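# Move yellow sponges from the bench into the door tote

## Task

Transfer each yellow sponge sitting on the bench into the tote next to the door so that every one lies wholly within the tote and stays there without the robot holding it; the cartons must remain on the bench, and the robot must neither topple nor be left leaning.

## Robot and tools

ROBOT. A TidyBot++: a wheeled base (0.54 m long, 0.50 m wide, 0.38 m tall) on four driven casters, carrying a single seven-joint arm that ends in a two-finger gripper. The shoulder sits 0.12 m ahead of the base centre and 0.68 m off the floor. Segments: upper arm 0.42 m, forearm 0.31 m, hand 0.31 m to the reported hand point. The arm begins folded, hand down, poking up to 0.08 m past the base front. base_camera is fixed on the base; wrist_camera is a fisheye on the hand looking along it.

FRAMES. Base frame: origin on the floor below the base centre, x ahead, y to the left, z up. hand_pose is expressed there; it marks the spot between the finger pads, with its z axis running out along the fingers and its y axis along the closing direction. Odometry frame = the base frame where the scene began; heading grows to the left, range -3.142 to 3.142. base_tilt is in degrees, forward and right lean positive. Odometry counts wheel rotation, so slip shows as motion; expect drift of centimetres and degrees over many moves.

execute_actions. Argument actions: a list holding one action or none (none just reports). One action may have base, joints, speeds.
- base: relative move from where the base last reported itself, exactly one key. translate_m: metres, forward positive, -2 to 2. strafe_m: metres sideways, left positive, -2 to 2. rotate_rad: radians, counter-clockwise from above positive, -6.3 to 6.3.
- joints: a single object for the one arm, keyed by name, each an absolute target. joint_1_rad (any angle; positive turns the arm clockwise seen from above, opposite to heading), joint_2_rad shoulder -2.249 to 2.249, joint_3_rad any angle, joint_4_rad elbow -2.579 to 2.579, joint_5_rad any angle, joint_6_rad wrist -2.099 to 2.099, joint_7_rad any angle, all radians; gripper_pos 0 (open, about 85 mm gap) to 1 (shut, squeezing roughly 100 N per finger). Unbounded joints go the short way, so turn in steps below half a revolution. With joint_1_rad 0, joint_3_rad 3.14, joint_5_rad 0 the arm moves in the base's x-z plane; segment tilts from vertical are joint_2, joint_2 - joint_4, joint_2 - joint_4 - joint_6, and summing length*sin and length*cos gives the hand's reach ahead of and above the shoulder. Hand down with joint_7_rad 1.57 opens the fingers left/right. A downward hand reaches at most about 0.94 m high, and only near the base.
- speeds: optional caps for this action only: translate_m and strafe_m 0.05 to 0.5 m/s, rotate_rad 0.1 to 1.57 rad/s (top value is default). Base moves needing over 8.667 s are rejected; no action runs past 15 s.
- cameras: list of base_camera, wrist_camera or all; omitted means all, [] means none.
Unknown keys or out-of-range numbers reject the call and nothing moves. Joints left out of an action may still be driving toward earlier targets.

RESULTS. base_status and joint_status report how motions ended: done; off_target (resting away from target, maybe still pressing); contact_stop or time_out (target abandoned, holds in place); not_followed, with a 'joint command not followed' and 'cause:' line when a self-collision check withheld arm targets (these may be retried later until a valid target is given); limit_stop_at_motor_heat after overheating (resend the target). A blocked base pushes until it times out and may still say done while short. Gripper at 1 reading done means it holds nothing; off_target means an object stopped it. on_its_own lists uncommanded changes. motor_effort is percent of maximum, peak in brackets, with fixed bias and noise. joint_positions, hand_pose, base_odometry, base_tilt, a Motor temperatures line per joint, and warnings ARM HIT, TORQUE FAULT, MOTOR HOT, OVER-TEMPERATURE FAULT appear as relevant. Images follow the order in the pictures line.

wait: seconds 0 to 10; commands nothing, returns state and images.
zoom_image: camera (base_camera or wrist_camera) and region [x0, y0, x1, y1] in pixels of that camera's latest full image, at most 504 by 504; base_camera is 644x364, wrist_camera 644x476.
read_manual: section 'licences' only; moves nothing.
finished_scene: scene number; irreversible, call only once all sponges rest in the tote unaided.

ACCURACY. Friction leaves joints slightly off target while reporting done; the hand can be 1-2 cm off, more when stretched. Correct by sending last command plus (wanted minus measured). A held load makes the arm sag; never command a loaded joint to its current reading. Trust camera images over hand_pose. Closed fingertips reach about 20 mm beyond the hand point, so take care near the floor or bench.

AVOID. Driving while the arm is snagged above about 0.8 m can tip the robot; sideways force on a raised hand can lift wheels; back away to right a lean. Driving the arm into things can trip a torque fault (arm frozen 10 s, rest of call skipped; limits 104.5 N m joints 1-4, 51.3 N m joints 5-7). Holding loads heats motors; above 75 °C the arm sinks. Don't knock cartons off, drop or fling sponges, slam or shove hard. The robot keeps its last command while you deliberate, and objects may occasionally get nudged.

Each tool is called after ">>>" by a JSON object that holds its "api" and its "payload".

## Session

>>> {"api": "execute_actions", "payload": {"actions": []}}

Scene clock: 0.00 s.
Motor temperatures (°C, as the motors report them): [28 26 28 28 38 34 40]
base_odometry: x=+0.000 y=+0.000 heading=+0.000 (m, m, rad; odometry frame)
base_tilt: forward=+0.4 right=+0.0 (deg)
base_status: not commanded
joint_positions: joint_1_rad=+0.012 joint_2_rad=-0.360 joint_3_rad=+3.195 joint_4_rad=-2.528 joint_5_rad=+0.026 joint_6_rad=-0.840 joint_7_rad=+1.564 gripper_pos=+0.000
joint_status: not commanded
motor_effort: joint_1_rad=-1 joint_2_rad=-2 joint_3_rad=+1 joint_4_rad=+15 joint_5_rad=+1 joint_6_rad=+3 joint_7_rad=+0 (%)
hand_pose: x=+0.2725 y=-0.0125 z=+0.5905 quat_wxyz=(+0.003, +0.997, -0.027, +0.067) (m; base frame)
pictures: base_camera, wrist_camera
Images, in order (width x height): base_camera 644x364, wrist_camera 644x476.

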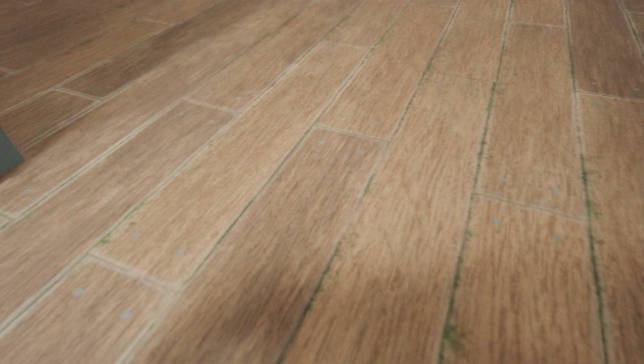

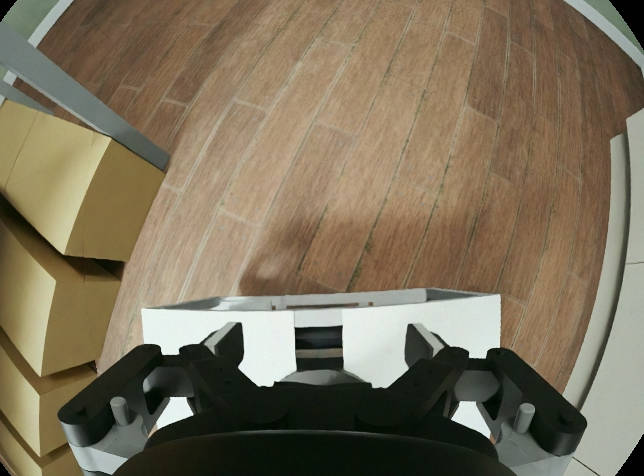

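Raise the camera to look around.

>>> {"api": "execute_actions", "payload": {"actions": [{"joints":{"joint_2_rad":-0.3,"joint_4_rad":-1.5,"joint_6_rad":-0.8,"joint_3_rad":3.14}}], "cameras": ["wrist_camera"]}}

>>> {"api": "execute_actions", "payload": {"actions": [{"joints":{"joint_1_rad":-1.5}}], "cameras": ["wrist_camera"]}}

>>> {"api": "execute_actions", "payload": {"actions": [{"joints":{"joint_1_rad":-3.1}}], "cameras": ["wrist_camera"]}}

Scene clock: 2.50 s.
Motor temperatures (°C, as the motors report them): [28 26 28 28 38 34 40]
base_odometry: x=+0.000 y=+0.000 heading=+0.000 (m, m, rad; odometry frame)
base_tilt: forward=+0.5 right=+0.0 (deg)
base_status: not commanded
joint_positions: joint_1_rad=+0.012 joint_2_rad=-0.330 joint_3_rad=+3.161 joint_4_rad=-1.508 joint_5_rad=+0.026 joint_6_rad=-0.829 joint_7_rad=+1.564 gripper_pos=+0.000
joint_status: all done
motor_effort: joint_1_rad=-1(1) joint_2_rad=-8(7) joint_3_rad=+1(1) joint_4_rad=+18(18) joint_5_rad=+1(1) joint_6_rad=+8(7) joint_7_rad=+0(0) (%)
hand_pose: x=+0.5550 y=-0.0204 z=+1.0688 quat_wxyz=(+0.017, +0.843, -0.015, +0.537) (m; base frame)
pictures: wrist_camera
Images, in order (width x height): wrist_camera 644x476.

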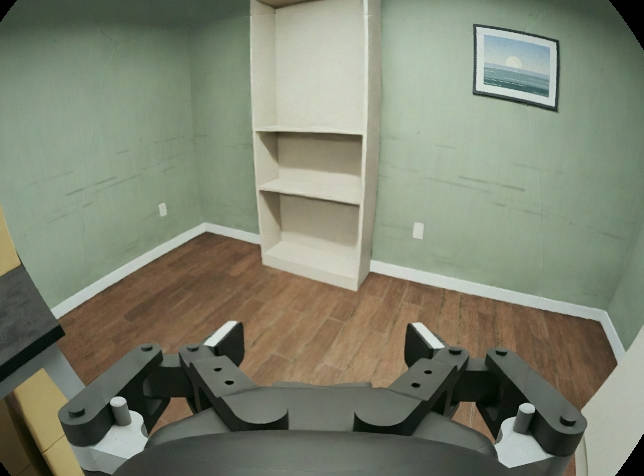

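Scene clock: 5.23 s.
Motor temperatures (°C, as the motors report them): [28 26 28 28 38 34 40]
base_odometry: x=+0.000 y=+0.000 heading=+0.000 (m, m, rad; odometry frame)
base_tilt: forward=+0.6 right=+0.0 (deg)
base_status: not commanded
joint_positions: joint_1_rad=-1.477 joint_2_rad=-0.326 joint_3_rad=+3.155 joint_4_rad=-1.508 joint_5_rad=+0.026 joint_6_rad=-0.829 joint_7_rad=+1.564 gripper_pos=+0.000
joint_status: all done
motor_effort: joint_1_rad=-1(1) joint_2_rad=-8(9) joint_3_rad=+1(1) joint_4_rad=+19(18) joint_5_rad=+1(1) joint_6_rad=+8(8) joint_7_rad=+0(0) (%)
hand_pose: x=+0.1718 y=+0.4350 z=+1.0668 quat_wxyz=(-0.351, +0.629, +0.563, +0.404) (m; base frame)
pictures: wrist_camera
Images, in order (width x height): wrist_camera 644x476.

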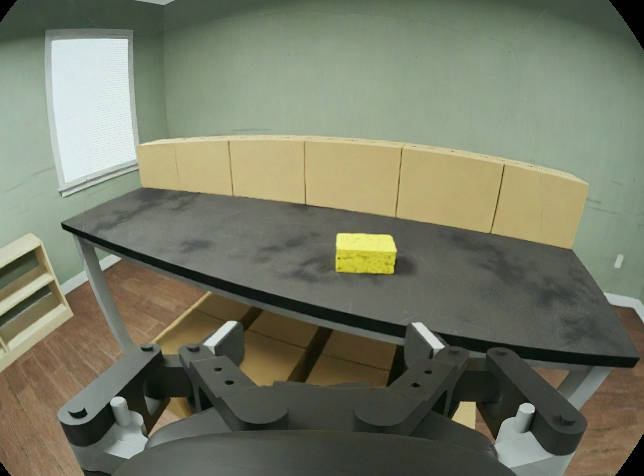

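Scene clock: 8.03 s.
Motor temperatures (°C, as the motors report them): [28 26 28 28 38 34 40]
base_odometry: x=+0.000 y=+0.000 heading=+0.000 (m, m, rad; odometry frame)
base_tilt: forward=+0.5 right=-0.1 (deg)
base_status: not commanded
joint_positions: joint_1_rad=-3.077 joint_2_rad=-0.325 joint_3_rad=+3.153 joint_4_rad=-1.508 joint_5_rad=+0.026 joint_6_rad=-0.829 joint_7_rad=+1.564 gripper_pos=+0.000
joint_status: all done
motor_effort: joint_1_rad=-1(0) joint_2_rad=-9(10) joint_3_rad=+1(2) joint_4_rad=+18(19) joint_5_rad=+1(1) joint_6_rad=+8(8) joint_7_rad=+0(0) (%)
hand_pose: x=-0.3175 y=+0.0389 z=+1.0667 quat_wxyz=(-0.535, +0.033, +0.844, +0.029) (m; base frame)
pictures: wrist_camera
Images, in order (width x height): wrist_camera 644x476.

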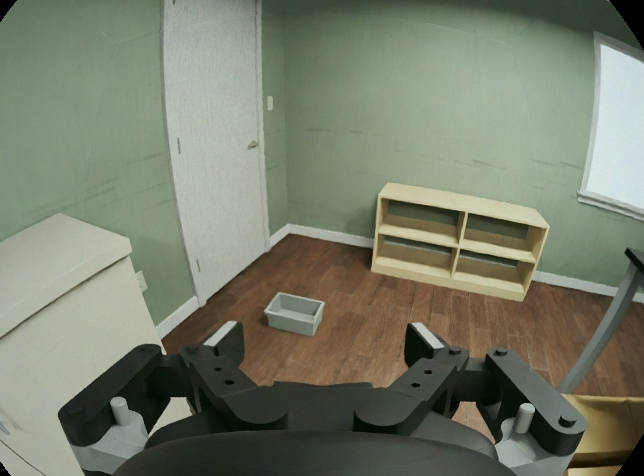

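>>> {"api": "execute_actions", "payload": {"actions": [{"base":{"rotate_rad":1.3},"joints":{"joint_1_rad":-0.02,"joint_2_rad":0.1,"joint_4_rad":-0.2,"joint_6_rad":-1.8}}]}}

Scene clock: 12.17 s.
Motor temperatures (°C, as the motors report them): [28 26 28 28 38 34 40]
base_odometry: x=+0.000 y=+0.000 heading=+1.299 (m, m, rad; odometry frame)
base_tilt: forward=+0.6 right=-0.1 (deg)
base_status: done
joint_positions: joint_1_rad=-0.043 joint_2_rad=+0.070 joint_3_rad=+3.152 joint_4_rad=-0.213 joint_5_rad=+0.026 joint_6_rad=-1.770 joint_7_rad=+1.564 gripper_pos=+0.000
joint_status: all done
motor_effort: joint_1_rad=-1(1) joint_2_rad=-13(14) joint_3_rad=+1(2) joint_4_rad=+8(19) joint_5_rad=+1(2) joint_6_rad=+8(8) joint_7_rad=+0(0) (%)
hand_pose: x=+0.5121 y=+0.0067 z=+1.2593 quat_wxyz=(+0.000, +0.855, +0.002, +0.518) (m; base frame)
pictures: base_camera, wrist_camera
Images, in order (width x height): base_camera 644x364, wrist_camera 644x476.

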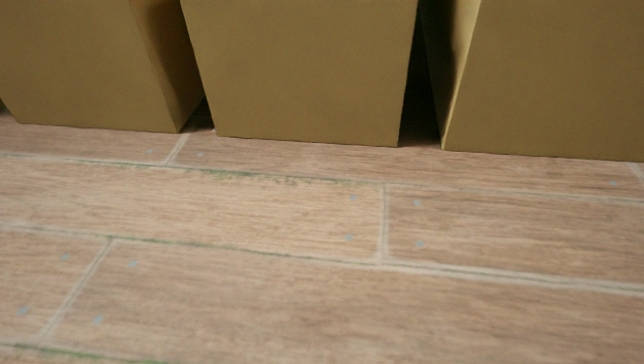

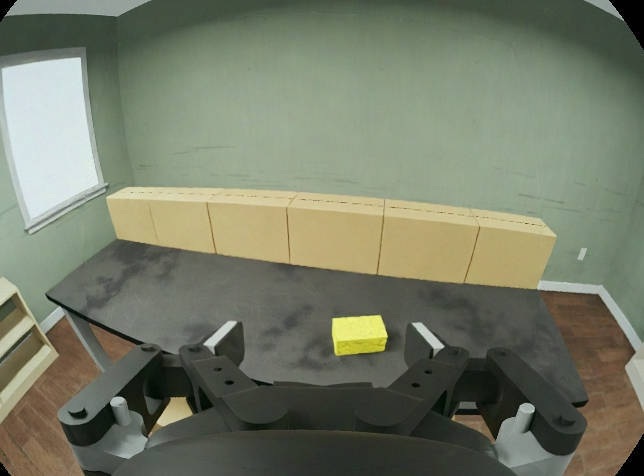

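>>> {"api": "execute_actions", "payload": {"actions": [{"base":{"strafe_m":-1.15},"joints":{"joint_1_rad":-1.0,"joint_6_rad":-2.0}}]}}

>>> {"api": "execute_actions", "payload": {"actions": [{"base":{"rotate_rad":1.5},"joints":{"joint_1_rad":0.3}}]}}

Scene clock: 16.33 s.
Motor temperatures (°C, as the motors report them): [28 26 28 28 38 34 40]
base_odometry: x=+1.108 y=-0.307 heading=+1.300 (m, m, rad; odometry frame)
base_tilt: forward=+0.4 right=+0.0 (deg)
base_status: done
joint_positions: joint_1_rad=-0.976 joint_2_rad=+0.081 joint_3_rad=+3.152 joint_4_rad=-0.210 joint_5_rad=+0.026 joint_6_rad=-1.971 joint_7_rad=+1.564 gripper_pos=+0.000
joint_status: all done
motor_effort: joint_1_rad=-1(2) joint_2_rad=-13(15) joint_3_rad=+0(2) joint_4_rad=+8(9) joint_5_rad=+0(2) joint_6_rad=+7(8) joint_7_rad=+0(0) (%)
hand_pose: x=+0.3309 y=+0.2965 z=+1.2038 quat_wxyz=(-0.191, +0.807, +0.409, +0.381) (m; base frame)
pictures: base_camera, wrist_camera
Images, in order (width x height): base_camera 644x364, wrist_camera 644x476.

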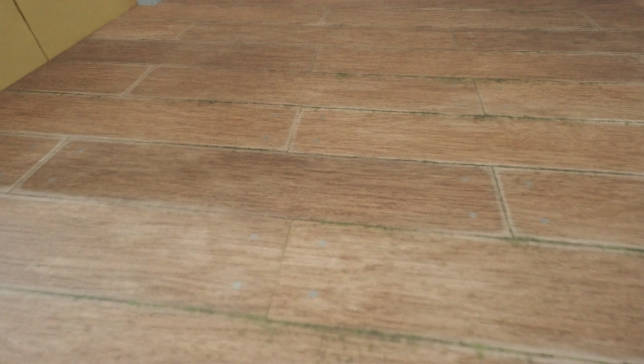

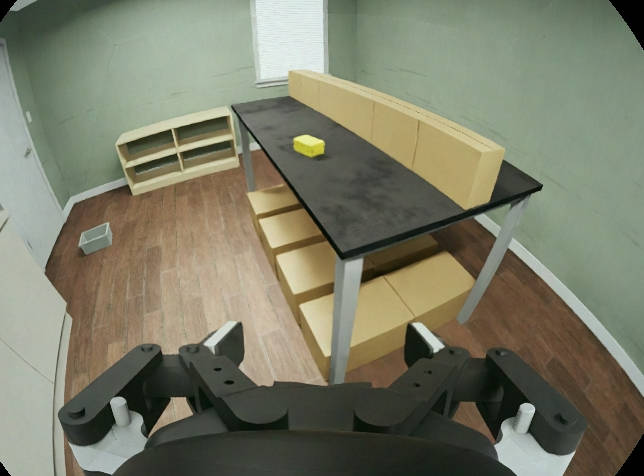

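Scene clock: 18.90 s.
Motor temperatures (°C, as the motors report them): [28 26 28 28 38 34 40]
base_odometry: x=+1.108 y=-0.307 heading=+2.799 (m, m, rad; odometry frame)
base_tilt: forward=+0.5 right=-0.1 (deg)
base_status: done
joint_positions: joint_1_rad=+0.277 joint_2_rad=+0.083 joint_3_rad=+3.152 joint_4_rad=-0.210 joint_5_rad=+0.026 joint_6_rad=-1.971 joint_7_rad=+1.564 gripper_pos=+0.000
joint_status: all done
motor_effort: joint_1_rad=+0(0) joint_2_rad=-13(14) joint_3_rad=+1(1) joint_4_rad=+8(8) joint_5_rad=+0(1) joint_6_rad=+7(7) joint_7_rad=+0(0) (%)
hand_pose: x=+0.4675 y=-0.1091 z=+1.2033 quat_wxyz=(+0.068, +0.894, -0.142, +0.420) (m; base frame)
pictures: base_camera, wrist_camera
Images, in order (width x height): base_camera 644x364, wrist_camera 644x476.

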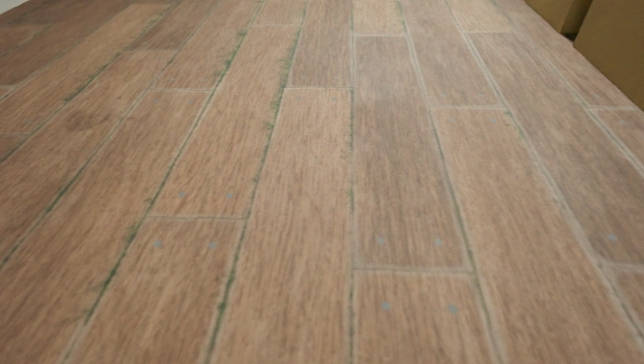

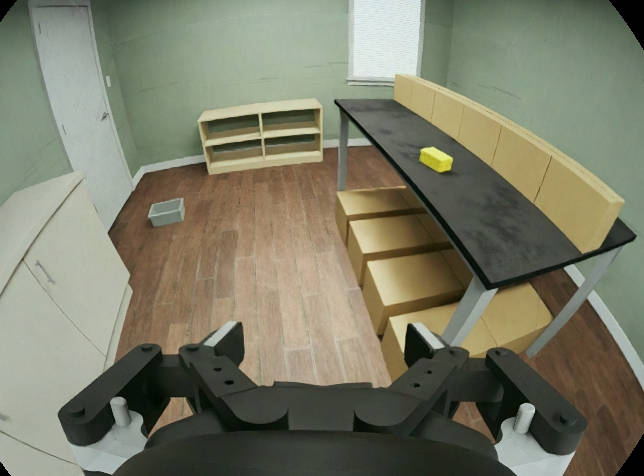

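>>> {"api": "execute_actions", "payload": {"actions": [{"base":{"rotate_rad":-0.08}}], "cameras": []}}

>>> {"api": "execute_actions", "payload": {"actions": [{"base":{"strafe_m":-1.3},"joints":{"joint_1_rad":0}}]}}

Scene clock: 19.77 s.
Motor temperatures (°C, as the motors report them): [28 26 28 28 38 34 40]
base_odometry: x=+1.108 y=-0.307 heading=+2.720 (m, m, rad; odometry frame)
base_tilt: forward=+0.5 right=+0.0 (deg)
base_status: done
joint_positions: joint_1_rad=+0.281 joint_2_rad=+0.083 joint_3_rad=+3.152 joint_4_rad=-0.210 joint_5_rad=+0.026 joint_6_rad=-1.971 joint_7_rad=+1.564 gripper_pos=+0.000
joint_status: not commanded
motor_effort: joint_1_rad=-1(2) joint_2_rad=-12(14) joint_3_rad=+1(0) joint_4_rad=+8(8) joint_5_rad=+1(0) joint_6_rad=+7(7) joint_7_rad=+0(0) (%)
hand_pose: x=+0.4671 y=-0.1104 z=+1.2033 quat_wxyz=(+0.069, +0.894, -0.144, +0.419) (m; base frame)
pictures: none
No camera images: the call's "cameras" was empty. Leave "cameras" out to get every camera's image.

Scene clock: 23.73 s.
Motor temperatures (°C, as the motors report them): [28 26 28 28 38 34 40]
base_odometry: x=+1.639 y=+0.880 heading=+2.721 (m, m, rad; odometry frame)
base_tilt: forward=+0.5 right=-0.1 (deg)
base_status: done
joint_positions: joint_1_rad=+0.021 joint_2_rad=+0.083 joint_3_rad=+3.152 joint_4_rad=-0.210 joint_5_rad=+0.026 joint_6_rad=-1.971 joint_7_rad=+1.564 gripper_pos=+0.000
joint_status: all done
motor_effort: joint_1_rad=-1(3) joint_2_rad=-12(13) joint_3_rad=+0(2) joint_4_rad=+8(8) joint_5_rad=+1(2) joint_6_rad=+7(7) joint_7_rad=+0(0) (%)
hand_pose: x=+0.4838 y=-0.0170 z=+1.2033 quat_wxyz=(+0.014, +0.905, -0.027, +0.425) (m; base frame)
pictures: base_camera, wrist_camera
Images, in order (width x height): base_camera 644x364, wrist_camera 644x476.

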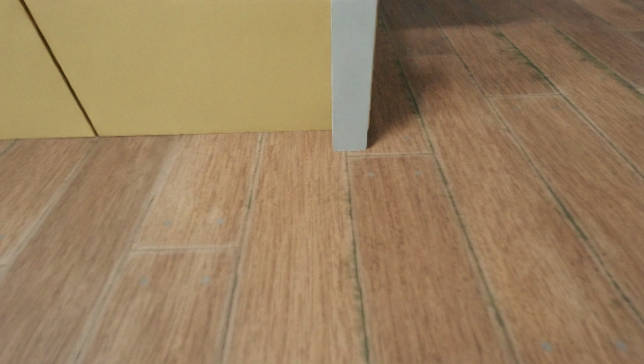

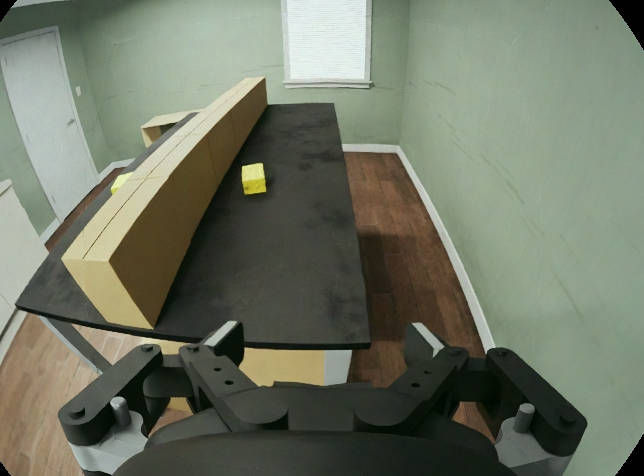

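>>> {"api": "execute_actions", "payload": {"actions": [{"base":{"strafe_m":0.19},"joints":{"joint_1_rad":-0.03,"joint_2_rad":0.5,"joint_4_rad":-0.8,"joint_5_rad":-0.03,"joint_6_rad":-0.87}}]}}

>>> {"api": "execute_actions", "payload": {"actions": [{"base":{"translate_m":0.2}}]}}

Scene clock: 26.00 s.
Motor temperatures (°C, as the motors report them): [28 26 28 28 38 34 40]
base_odometry: x=+1.561 y=+0.707 heading=+2.722 (m, m, rad; odometry frame)
base_tilt: forward=+0.5 right=-0.1 (deg)
base_status: done
joint_positions: joint_1_rad=-0.014 joint_2_rad=+0.505 joint_3_rad=+3.152 joint_4_rad=-0.799 joint_5_rad=+0.000 joint_6_rad=-0.899 joint_7_rad=+1.564 gripper_pos=+0.000
joint_status: all done
motor_effort: joint_1_rad=-1(1) joint_2_rad=-42(49) joint_3_rad=+0(1) joint_4_rad=+19(20) joint_5_rad=+1(1) joint_6_rad=+7(8) joint_7_rad=+0(0) (%)
hand_pose: x=+0.8771 y=+0.0061 z=+0.9487 quat_wxyz=(+0.000, +0.892, +0.000, +0.452) (m; base frame)
pictures: base_camera, wrist_camera
Images, in order (width x height): base_camera 644x364, wrist_camera 644x476.

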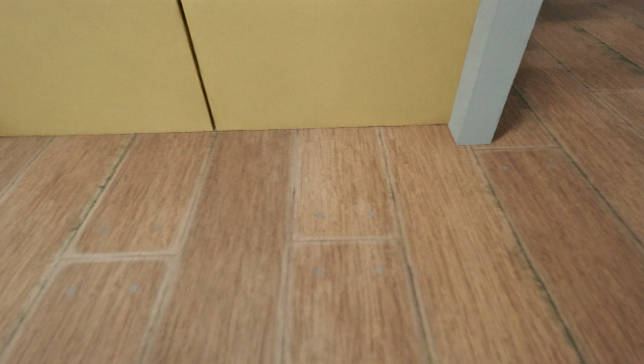

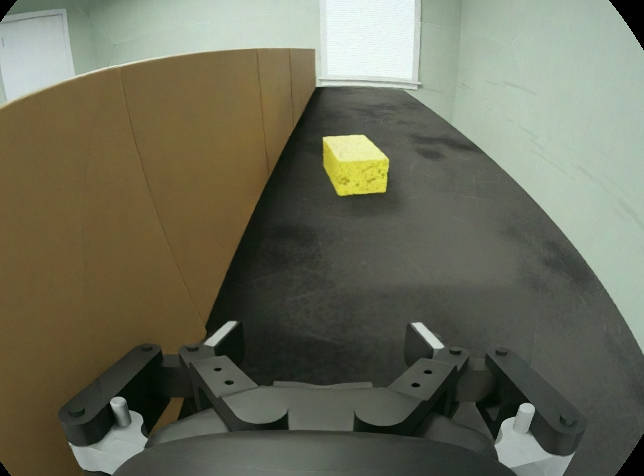

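Scene clock: 27.60 s.
Motor temperatures (°C, as the motors report them): [28 26 28 28 38 34 40]
base_odometry: x=+1.378 y=+0.788 heading=+2.723 (m, m, rad; odometry frame)
base_tilt: forward=+0.5 right=+0.0 (deg)
base_status: done
joint_positions: joint_1_rad=-0.014 joint_2_rad=+0.506 joint_3_rad=+3.152 joint_4_rad=-0.800 joint_5_rad=-0.002 joint_6_rad=-0.896 joint_7_rad=+1.564 gripper_pos=+0.000
joint_status: not commanded
motor_effort: joint_1_rad=+0(2) joint_2_rad=-41(48) joint_3_rad=+0(1) joint_4_rad=+18(20) joint_5_rad=+1(0) joint_6_rad=+7(8) joint_7_rad=+0(1) (%)
hand_pose: x=+0.8778 y=+0.0065 z=+0.9485 quat_wxyz=(-0.001, +0.892, +0.000, +0.453) (m; base frame)
pictures: base_camera, wrist_camera
Images, in order (width x height): base_camera 644x364, wrist_camera 644x476.

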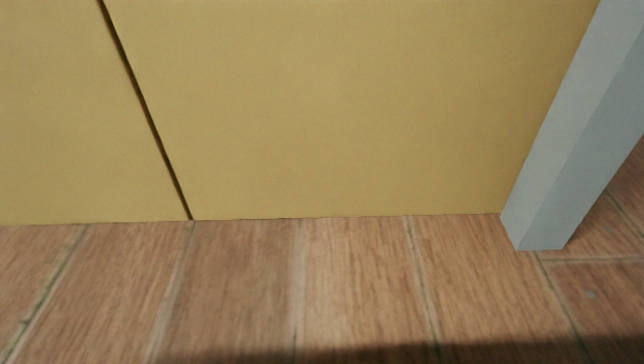

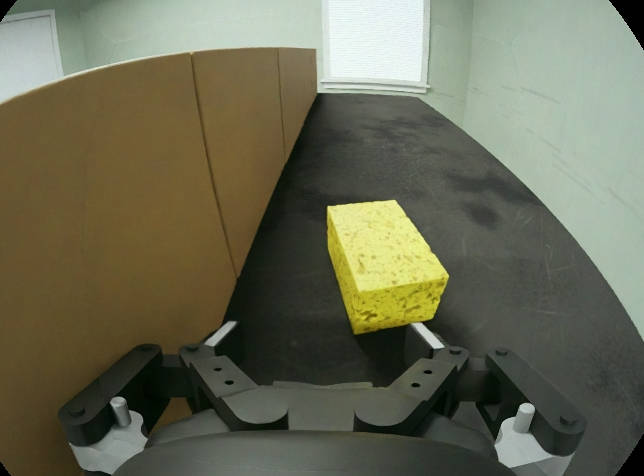

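>>> {"api": "execute_actions", "payload": {"actions": [{"base":{"strafe_m":-0.05}}], "cameras": ["wrist_camera"]}}

Scene clock: 28.80 s.
Motor temperatures (°C, as the motors report them): [28 26 28 28 38 34 40]
base_odometry: x=+1.398 y=+0.834 heading=+2.723 (m, m, rad; odometry frame)
base_tilt: forward=+0.6 right=-0.1 (deg)
base_status: done
joint_positions: joint_1_rad=-0.019 joint_2_rad=+0.506 joint_3_rad=+3.152 joint_4_rad=-0.800 joint_5_rad=-0.003 joint_6_rad=-0.896 joint_7_rad=+1.564 gripper_pos=+0.000
joint_status: not commanded
motor_effort: joint_1_rad=-2(6) joint_2_rad=-42(44) joint_3_rad=+0(2) joint_4_rad=+18(19) joint_5_rad=+0(0) joint_6_rad=+7(8) joint_7_rad=+0(0) (%)
hand_pose: x=+0.8778 y=+0.0109 z=+0.9486 quat_wxyz=(-0.003, +0.892, +0.002, +0.453) (m; base frame)
pictures: wrist_camera
Images, in order (width x height): wrist_camera 644x476.

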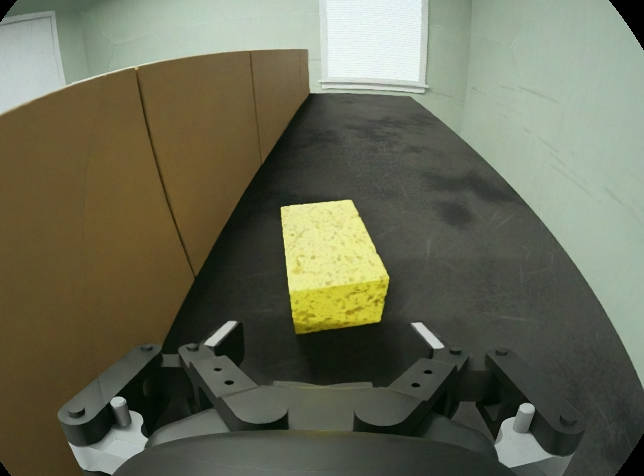

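>>> {"api": "execute_actions", "payload": {"actions": [{"base":{"translate_m":0.08},"joints":{"joint_1_rad":-0.015}}], "cameras": ["wrist_camera"]}}

Scene clock: 30.07 s.
Motor temperatures (°C, as the motors report them): [28 26 28 28 38 34 40]
base_odometry: x=+1.325 y=+0.867 heading=+2.723 (m, m, rad; odometry frame)
base_tilt: forward=+0.5 right=-0.1 (deg)
base_status: done
joint_positions: joint_1_rad=-0.019 joint_2_rad=+0.506 joint_3_rad=+3.152 joint_4_rad=-0.800 joint_5_rad=-0.003 joint_6_rad=-0.895 joint_7_rad=+1.564 gripper_pos=+0.000
joint_status: all done
motor_effort: joint_1_rad=+0(0) joint_2_rad=-44(48) joint_3_rad=+0(0) joint_4_rad=+19(20) joint_5_rad=+1(0) joint_6_rad=+7(8) joint_7_rad=+0(0) (%)
hand_pose: x=+0.8780 y=+0.0109 z=+0.9485 quat_wxyz=(-0.003, +0.891, +0.002, +0.453) (m; base frame)
pictures: wrist_camera
Images, in order (width x height): wrist_camera 644x476.

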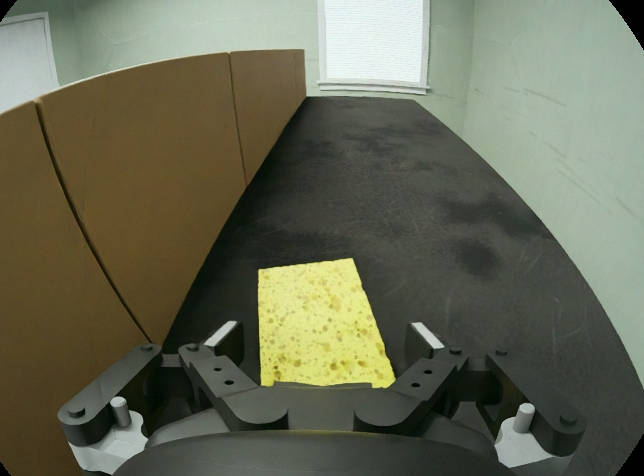

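>>> {"api": "execute_actions", "payload": {"actions": [{"joints":{"joint_4_rad":-0.86}}], "cameras": ["wrist_camera"]}}

>>> {"api": "execute_actions", "payload": {"actions": [{"joints":{"gripper_pos":1}}], "cameras": []}}

>>> {"api": "execute_actions", "payload": {"actions": [{"joints":{"joint_2_rad":0.2}}], "cameras": ["wrist_camera"]}}

Scene clock: 31.07 s.
Motor temperatures (°C, as the motors report them): [28 26 28 28 38 34 40]
base_odometry: x=+1.325 y=+0.867 heading=+2.723 (m, m, rad; odometry frame)
base_tilt: forward=+0.5 right=+0.0 (deg)
base_status: not commanded
joint_positions: joint_1_rad=-0.019 joint_2_rad=+0.506 joint_3_rad=+3.152 joint_4_rad=-0.855 joint_5_rad=-0.003 joint_6_rad=-0.895 joint_7_rad=+1.564 gripper_pos=+0.000
joint_status: all done
motor_effort: joint_1_rad=-1(0) joint_2_rad=-42(44) joint_3_rad=+0(0) joint_4_rad=+18(20) joint_5_rad=+1(1) joint_6_rad=+7(7) joint_7_rad=+0(0) (%)
hand_pose: x=+0.8715 y=+0.0107 z=+0.9178 quat_wxyz=(-0.003, +0.904, +0.002, +0.428) (m; base frame)
pictures: wrist_camera
Images, in order (width x height): wrist_camera 644x476.

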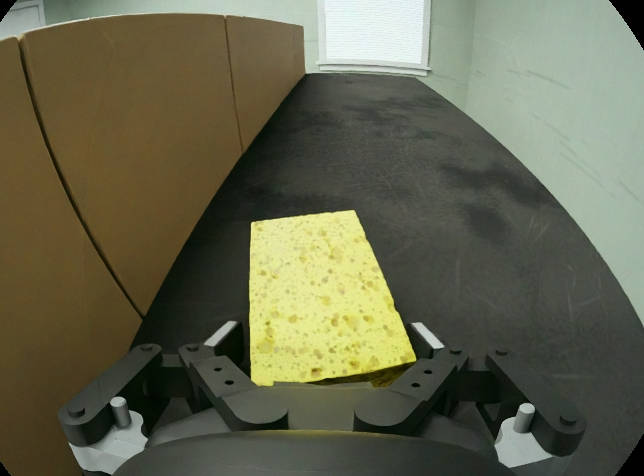

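Scene clock: 32.17 s.
Motor temperatures (°C, as the motors report them): [28 26 28 28 38 34 40]
base_odometry: x=+1.325 y=+0.867 heading=+2.723 (m, m, rad; odometry frame)
base_tilt: forward=+0.5 right=+0.0 (deg)
base_status: not commanded
joint_positions: joint_1_rad=-0.019 joint_2_rad=+0.504 joint_3_rad=+3.152 joint_4_rad=-0.856 joint_5_rad=-0.004 joint_6_rad=-0.892 joint_7_rad=+1.564 gripper_pos=+0.362
joint_status: gripper_pos off_target (ended at +0.362, target +1.000)
motor_effort: joint_1_rad=-1(0) joint_2_rad=-41(44) joint_3_rad=+0(0) joint_4_rad=+18(19) joint_5_rad=+1(1) joint_6_rad=+7(7) joint_7_rad=+0(1) (%)
hand_pose: x=+0.8713 y=+0.0107 z=+0.9202 quat_wxyz=(-0.003, +0.903, +0.002, +0.430) (m; base frame)
pictures: none
No camera images: the call's "cameras" was empty. Leave "cameras" out to get every camera's image.

Scene clock: 33.80 s.
Motor temperatures (°C, as the motors report them): [28 26 28 28 38 34 40]
base_odometry: x=+1.325 y=+0.867 heading=+2.723 (m, m, rad; odometry frame)
base_tilt: forward=+0.5 right=-0.1 (deg)
base_status: not commanded
joint_positions: joint_1_rad=-0.019 joint_2_rad=+0.192 joint_3_rad=+3.152 joint_4_rad=-0.858 joint_5_rad=-0.004 joint_6_rad=-0.892 joint_7_rad=+1.564 gripper_pos=+0.362
joint_status: all done
motor_effort: joint_1_rad=-1(1) joint_2_rad=-30(47) joint_3_rad=+1(0) joint_4_rad=+18(20) joint_5_rad=+1(1) joint_6_rad=+9(9) joint_7_rad=+0(0) (%)
hand_pose: x=+0.7622 y=+0.0087 z=+1.1382 quat_wxyz=(-0.005, +0.826, +0.001, +0.564) (m; base frame)
pictures: wrist_camera
Images, in order (width x height): wrist_camera 644x476.

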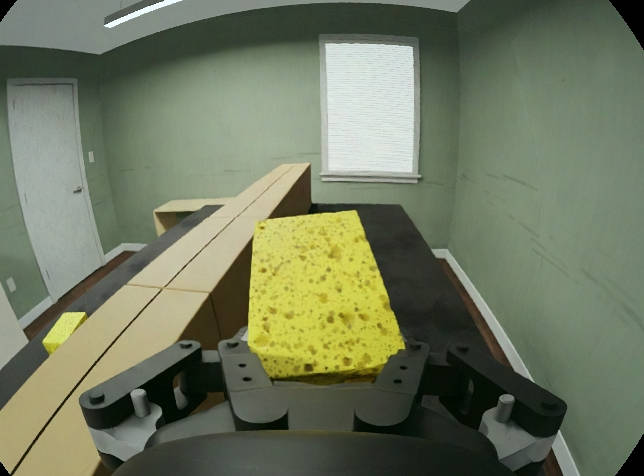

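>>> {"api": "execute_actions", "payload": {"actions": [{"base":{"translate_m":-0.3},"joints":{"joint_2_rad":-0.3,"joint_4_rad":-1.4}}], "cameras": []}}

>>> {"api": "execute_actions", "payload": {"actions": [{"base":{"strafe_m":1.16}}], "cameras": []}}

>>> {"api": "execute_actions", "payload": {"actions": [{"base":{"translate_m":1.8},"joints":{"joint_2_rad":0.3,"joint_4_rad":-1.4,"joint_6_rad":-1.1}}]}}

Scene clock: 37.43 s.
Motor temperatures (°C, as the motors report them): [28 26 28 28 38 34 40]
base_odometry: x=+1.599 y=+0.745 heading=+2.723 (m, m, rad; odometry frame)
base_tilt: forward=+0.5 right=+0.0 (deg)
base_status: done
joint_positions: joint_1_rad=-0.018 joint_2_rad=-0.307 joint_3_rad=+3.150 joint_4_rad=-1.387 joint_5_rad=-0.006 joint_6_rad=-0.892 joint_7_rad=+1.564 gripper_pos=+0.362
joint_status: all done
motor_effort: joint_1_rad=+0(2) joint_2_rad=-7(33) joint_3_rad=+1(3) joint_4_rad=+18(19) joint_5_rad=+1(1) joint_6_rad=+8(9) joint_7_rad=+0(1) (%)
hand_pose: x=+0.5558 y=+0.0062 z=+1.1092 quat_wxyz=(-0.009, +0.834, +0.000, +0.552) (m; base frame)
pictures: none
No camera images: the call's "cameras" was empty. Leave "cameras" out to get every camera's image.

Scene clock: 41.10 s.
Motor temperatures (°C, as the motors report them): [28 26 28 28 38 34 40]
base_odometry: x=+1.129 y=-0.316 heading=+2.724 (m, m, rad; odometry frame)
base_tilt: forward=+0.5 right=-0.1 (deg)
base_status: done
joint_positions: joint_1_rad=-0.018 joint_2_rad=-0.307 joint_3_rad=+3.149 joint_4_rad=-1.388 joint_5_rad=-0.007 joint_6_rad=-0.892 joint_7_rad=+1.564 gripper_pos=+0.362
joint_status: not commanded
motor_effort: joint_1_rad=-1(2) joint_2_rad=-9(11) joint_3_rad=+1(2) joint_4_rad=+18(19) joint_5_rad=+1(0) joint_6_rad=+9(9) joint_7_rad=+0(0) (%)
hand_pose: x=+0.5558 y=+0.0070 z=+1.1086 quat_wxyz=(-0.009, +0.834, +0.001, +0.551) (m; base frame)
pictures: none
No camera images: the call's "cameras" was empty. Leave "cameras" out to get every camera's image.

Scene clock: 46.07 s.
Motor temperatures (°C, as the motors report them): [28 26 28 28 38 34 40]
base_odometry: x=-0.517 y=+0.414 heading=+2.724 (m, m, rad; odometry frame)
base_tilt: forward=+0.5 right=+0.0 (deg)
base_status: done
joint_positions: joint_1_rad=-0.018 joint_2_rad=+0.296 joint_3_rad=+3.149 joint_4_rad=-1.396 joint_5_rad=-0.007 joint_6_rad=-1.072 joint_7_rad=+1.564 gripper_pos=+0.362
joint_status: all done
motor_effort: joint_1_rad=+0(2) joint_2_rad=-32(36) joint_3_rad=+0(1) joint_4_rad=+17(18) joint_5_rad=+0(0) joint_6_rad=+4(9) joint_7_rad=+0(1) (%)
hand_pose: x=+0.6687 y=+0.0095 z=+0.7573 quat_wxyz=(-0.004, +0.982, +0.001, +0.188) (m; base frame)
pictures: base_camera, wrist_camera
Images, in order (width x height): base_camera 644x364, wrist_camera 644x476.

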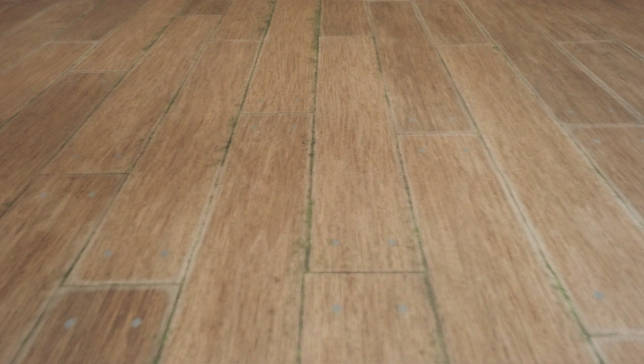

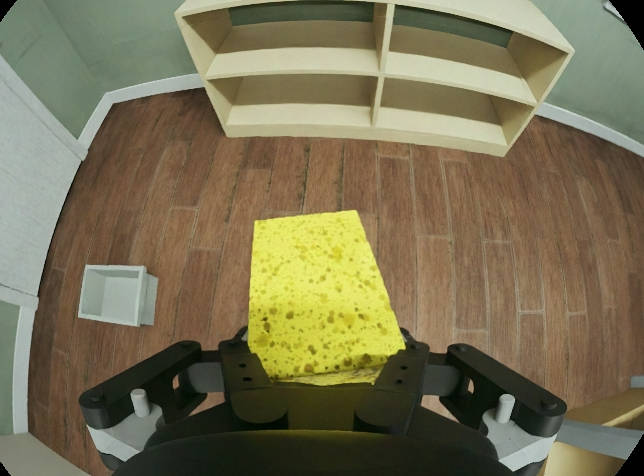

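>>> {"api": "execute_actions", "payload": {"actions": [{"base":{"translate_m":0.78}}], "cameras": []}}

>>> {"api": "execute_actions", "payload": {"actions": [{"base":{"rotate_rad":1.57}}], "cameras": []}}

>>> {"api": "execute_actions", "payload": {"actions": [{"base":{"translate_m":-0.2},"joints":{"joint_2_rad":1.25,"joint_4_rad":-1.75,"joint_6_rad":0.74}}]}}

Scene clock: 49.27 s.
Motor temperatures (°C, as the motors report them): [28 26 28 28 38 34 40]
base_odometry: x=-1.231 y=+0.730 heading=+2.725 (m, m, rad; odometry frame)
base_tilt: forward=+0.5 right=-0.1 (deg)
base_status: done
joint_positions: joint_1_rad=-0.018 joint_2_rad=+0.296 joint_3_rad=+3.149 joint_4_rad=-1.396 joint_5_rad=-0.007 joint_6_rad=-1.076 joint_7_rad=+1.564 gripper_pos=+0.362
joint_status: not commanded
motor_effort: joint_1_rad=-1(1) joint_2_rad=-31(36) joint_3_rad=+0(1) joint_4_rad=+17(17) joint_5_rad=+0(0) joint_6_rad=+4(5) joint_7_rad=+0(0) (%)
hand_pose: x=+0.6675 y=+0.0095 z=+0.7568 quat_wxyz=(-0.004, +0.983, +0.001, +0.186) (m; base frame)
pictures: none
No camera images: the call's "cameras" was empty. Leave "cameras" out to get every camera's image.

Scene clock: 51.57 s.
Motor temperatures (°C, as the motors report them): [28 26 28 28 38 34 40]
base_odometry: x=-1.231 y=+0.730 heading=-1.989 (m, m, rad; odometry frame)
base_tilt: forward=+0.5 right=+0.0 (deg)
base_status: done
joint_positions: joint_1_rad=-0.023 joint_2_rad=+0.296 joint_3_rad=+3.139 joint_4_rad=-1.396 joint_5_rad=-0.008 joint_6_rad=-1.076 joint_7_rad=+1.564 gripper_pos=+0.362
joint_status: not commanded
motor_effort: joint_1_rad=-2(2) joint_2_rad=-32(35) joint_3_rad=+0(3) joint_4_rad=+17(17) joint_5_rad=+0(1) joint_6_rad=+4(4) joint_7_rad=-1(0) (%)
hand_pose: x=+0.6672 y=+0.0175 z=+0.7568 quat_wxyz=(-0.007, +0.982, +0.008, +0.186) (m; base frame)
pictures: none
No camera images: the call's "cameras" was empty. Leave "cameras" out to get every camera's image.

Scene clock: 54.03 s.
Motor temperatures (°C, as the motors report them): [28 27 28 28 38 34 40]
base_odometry: x=-1.149 y=+0.913 heading=-1.988 (m, m, rad; odometry frame)
base_tilt: forward=+0.5 right=+0.0 (deg)
base_status: done
joint_positions: joint_1_rad=-0.023 joint_2_rad=+1.240 joint_3_rad=+3.139 joint_4_rad=-1.741 joint_5_rad=-0.008 joint_6_rad=+0.710 joint_7_rad=+1.564 gripper_pos=+0.362
joint_status: all done
motor_effort: joint_1_rad=-1(2) joint_2_rad=-47(51) joint_3_rad=+0(1) joint_4_rad=+6(17) joint_5_rad=+1(0) joint_6_rad=+7(7) joint_7_rad=+0(0) (%)
hand_pose: x=+0.8049 y=+0.0170 z=+0.3075 quat_wxyz=(-0.007, +0.907, +0.003, +0.422) (m; base frame)
pictures: base_camera, wrist_camera
Images, in order (width x height): base_camera 644x364, wrist_camera 644x476.

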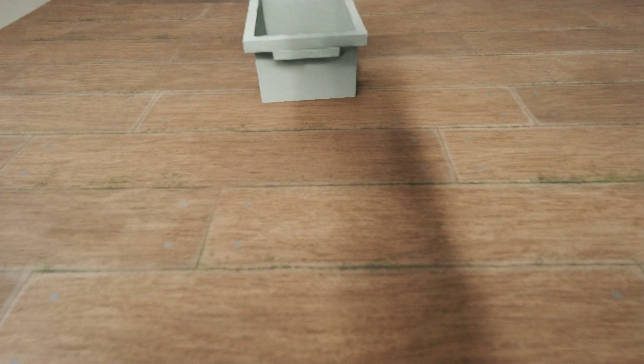

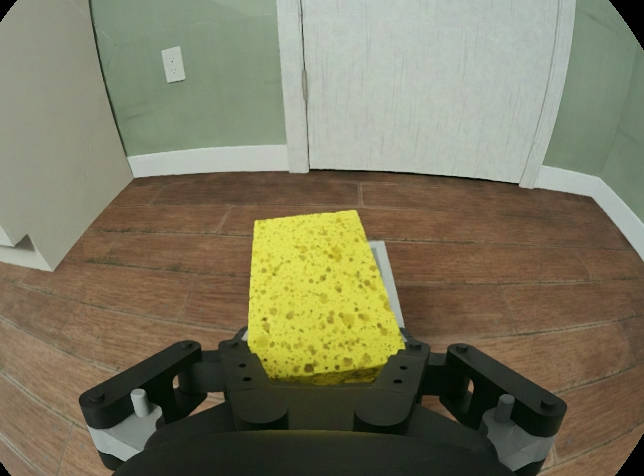

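>>> {"api": "execute_actions", "payload": {"actions": [{"joints":{"joint_2_rad":1.62,"joint_4_rad":-1.3,"joint_6_rad":0.69}}]}}

Scene clock: 55.90 s.
Motor temperatures (°C, as the motors report them): [28 27 28 28 38 34 40]
base_odometry: x=-1.149 y=+0.913 heading=-1.988 (m, m, rad; odometry frame)
base_tilt: forward=+0.5 right=-0.1 (deg)
base_status: not commanded
joint_positions: joint_1_rad=-0.023 joint_2_rad=+1.608 joint_3_rad=+3.139 joint_4_rad=-1.315 joint_5_rad=-0.008 joint_6_rad=+0.710 joint_7_rad=+1.564 gripper_pos=+0.362
joint_status: all done
motor_effort: joint_1_rad=-1(0) joint_2_rad=-51(54) joint_3_rad=-1(1) joint_4_rad=+7(7) joint_5_rad=+1(1) joint_6_rad=+8(8) joint_7_rad=+0(1) (%)
hand_pose: x=+0.8567 y=+0.0179 z=+0.1727 quat_wxyz=(-0.007, +0.894, +0.002, +0.448) (m; base frame)
pictures: base_camera, wrist_camera
Images, in order (width x height): base_camera 644x364, wrist_camera 644x476.

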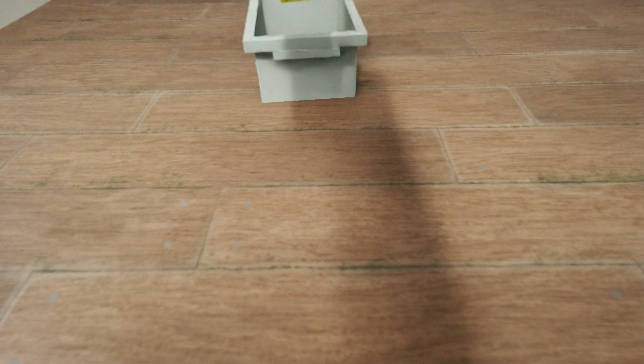

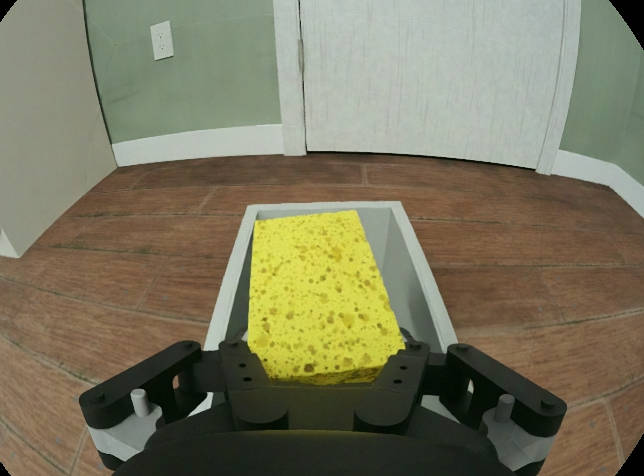

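>>> {"api": "execute_actions", "payload": {"actions": [{"base":{"strafe_m":0.02},"joints":{"joint_2_rad":1.72,"joint_4_rad":-1.27,"joint_6_rad":0.74}}]}}

>>> {"api": "execute_actions", "payload": {"actions": [{"joints":{"gripper_pos":0.2}}], "cameras": []}}

>>> {"api": "execute_actions", "payload": {"actions": [{"joints":{"joint_2_rad":1.3,"joint_6_rad":0.1}}]}}

Scene clock: 57.20 s.
Motor temperatures (°C, as the motors report them): [28 27 28 28 38 34 40]
base_odometry: x=-1.131 y=+0.905 heading=-1.988 (m, m, rad; odometry frame)
base_tilt: forward=+0.5 right=+0.0 (deg)
base_status: done
joint_positions: joint_1_rad=-0.023 joint_2_rad=+1.692 joint_3_rad=+3.139 joint_4_rad=-1.278 joint_5_rad=-0.008 joint_6_rad=+0.726 joint_7_rad=+1.564 gripper_pos=+0.362
joint_status: all done
motor_effort: joint_1_rad=-1(3) joint_2_rad=-47(52) joint_3_rad=+0(2) joint_4_rad=+6(7) joint_5_rad=+1(0) joint_6_rad=+7(8) joint_7_rad=+0(0) (%)
hand_pose: x=+0.8336 y=+0.0178 z=+0.1271 quat_wxyz=(-0.007, +0.901, +0.003, +0.434) (m; base frame)
pictures: base_camera, wrist_camera
Images, in order (width x height): base_camera 644x364, wrist_camera 644x476.

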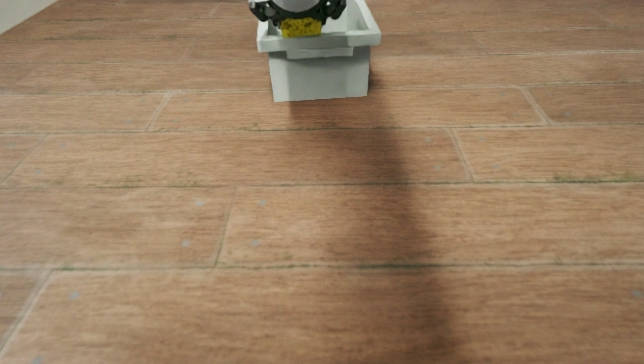

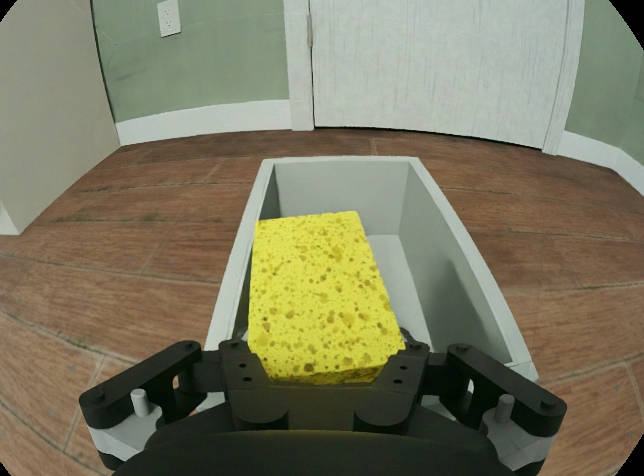

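Scene clock: 58.20 s.
Motor temperatures (°C, as the motors report them): [28 27 28 28 38 34 40]
base_odometry: x=-1.131 y=+0.905 heading=-1.988 (m, m, rad; odometry frame)
base_tilt: forward=+0.5 right=-0.1 (deg)
base_status: not commanded
joint_positions: joint_1_rad=-0.023 joint_2_rad=+1.696 joint_3_rad=+3.139 joint_4_rad=-1.278 joint_5_rad=-0.008 joint_6_rad=+0.726 joint_7_rad=+1.564 gripper_pos=+0.200
joint_status: all done
motor_effort: joint_1_rad=-2(0) joint_2_rad=-49(50) joint_3_rad=-1(0) joint_4_rad=+6(7) joint_5_rad=+1(1) joint_6_rad=+7(7) joint_7_rad=+0(0) (%)
hand_pose: x=+0.8316 y=+0.0177 z=+0.1246 quat_wxyz=(-0.007, +0.902, +0.003, +0.432) (m; base frame)
pictures: none
No camera images: the call's "cameras" was empty. Leave "cameras" out to get every camera's image.

Scene clock: 59.83 s.
Motor temperatures (°C, as the motors report them): [28 27 28 28 38 34 40]
base_odometry: x=-1.131 y=+0.905 heading=-1.988 (m, m, rad; odometry frame)
base_tilt: forward=+0.5 right=+0.0 (deg)
base_status: not commanded
joint_positions: joint_1_rad=-0.023 joint_2_rad=+1.299 joint_3_rad=+3.139 joint_4_rad=-1.270 joint_5_rad=-0.008 joint_6_rad=+0.130 joint_7_rad=+1.564 gripper_pos=+0.200
joint_status: all done
motor_effort: joint_1_rad=+0(1) joint_2_rad=-53(57) joint_3_rad=+0(0) joint_4_rad=+11(12) joint_5_rad=+1(1) joint_6_rad=+6(7) joint_7_rad=+0(0) (%)
hand_pose: x=+0.8953 y=+0.0209 z=+0.2928 quat_wxyz=(-0.008, +0.939, +0.004, +0.344) (m; base frame)
pictures: base_camera, wrist_camera
Images, in order (width x height): base_camera 644x364, wrist_camera 644x476.

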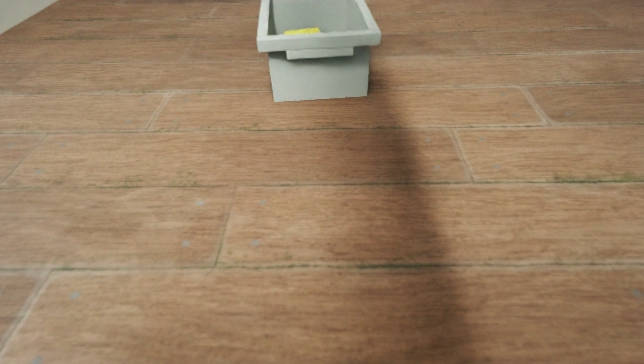

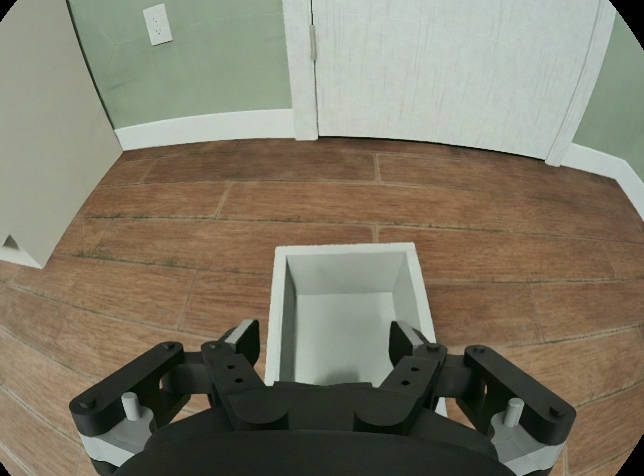

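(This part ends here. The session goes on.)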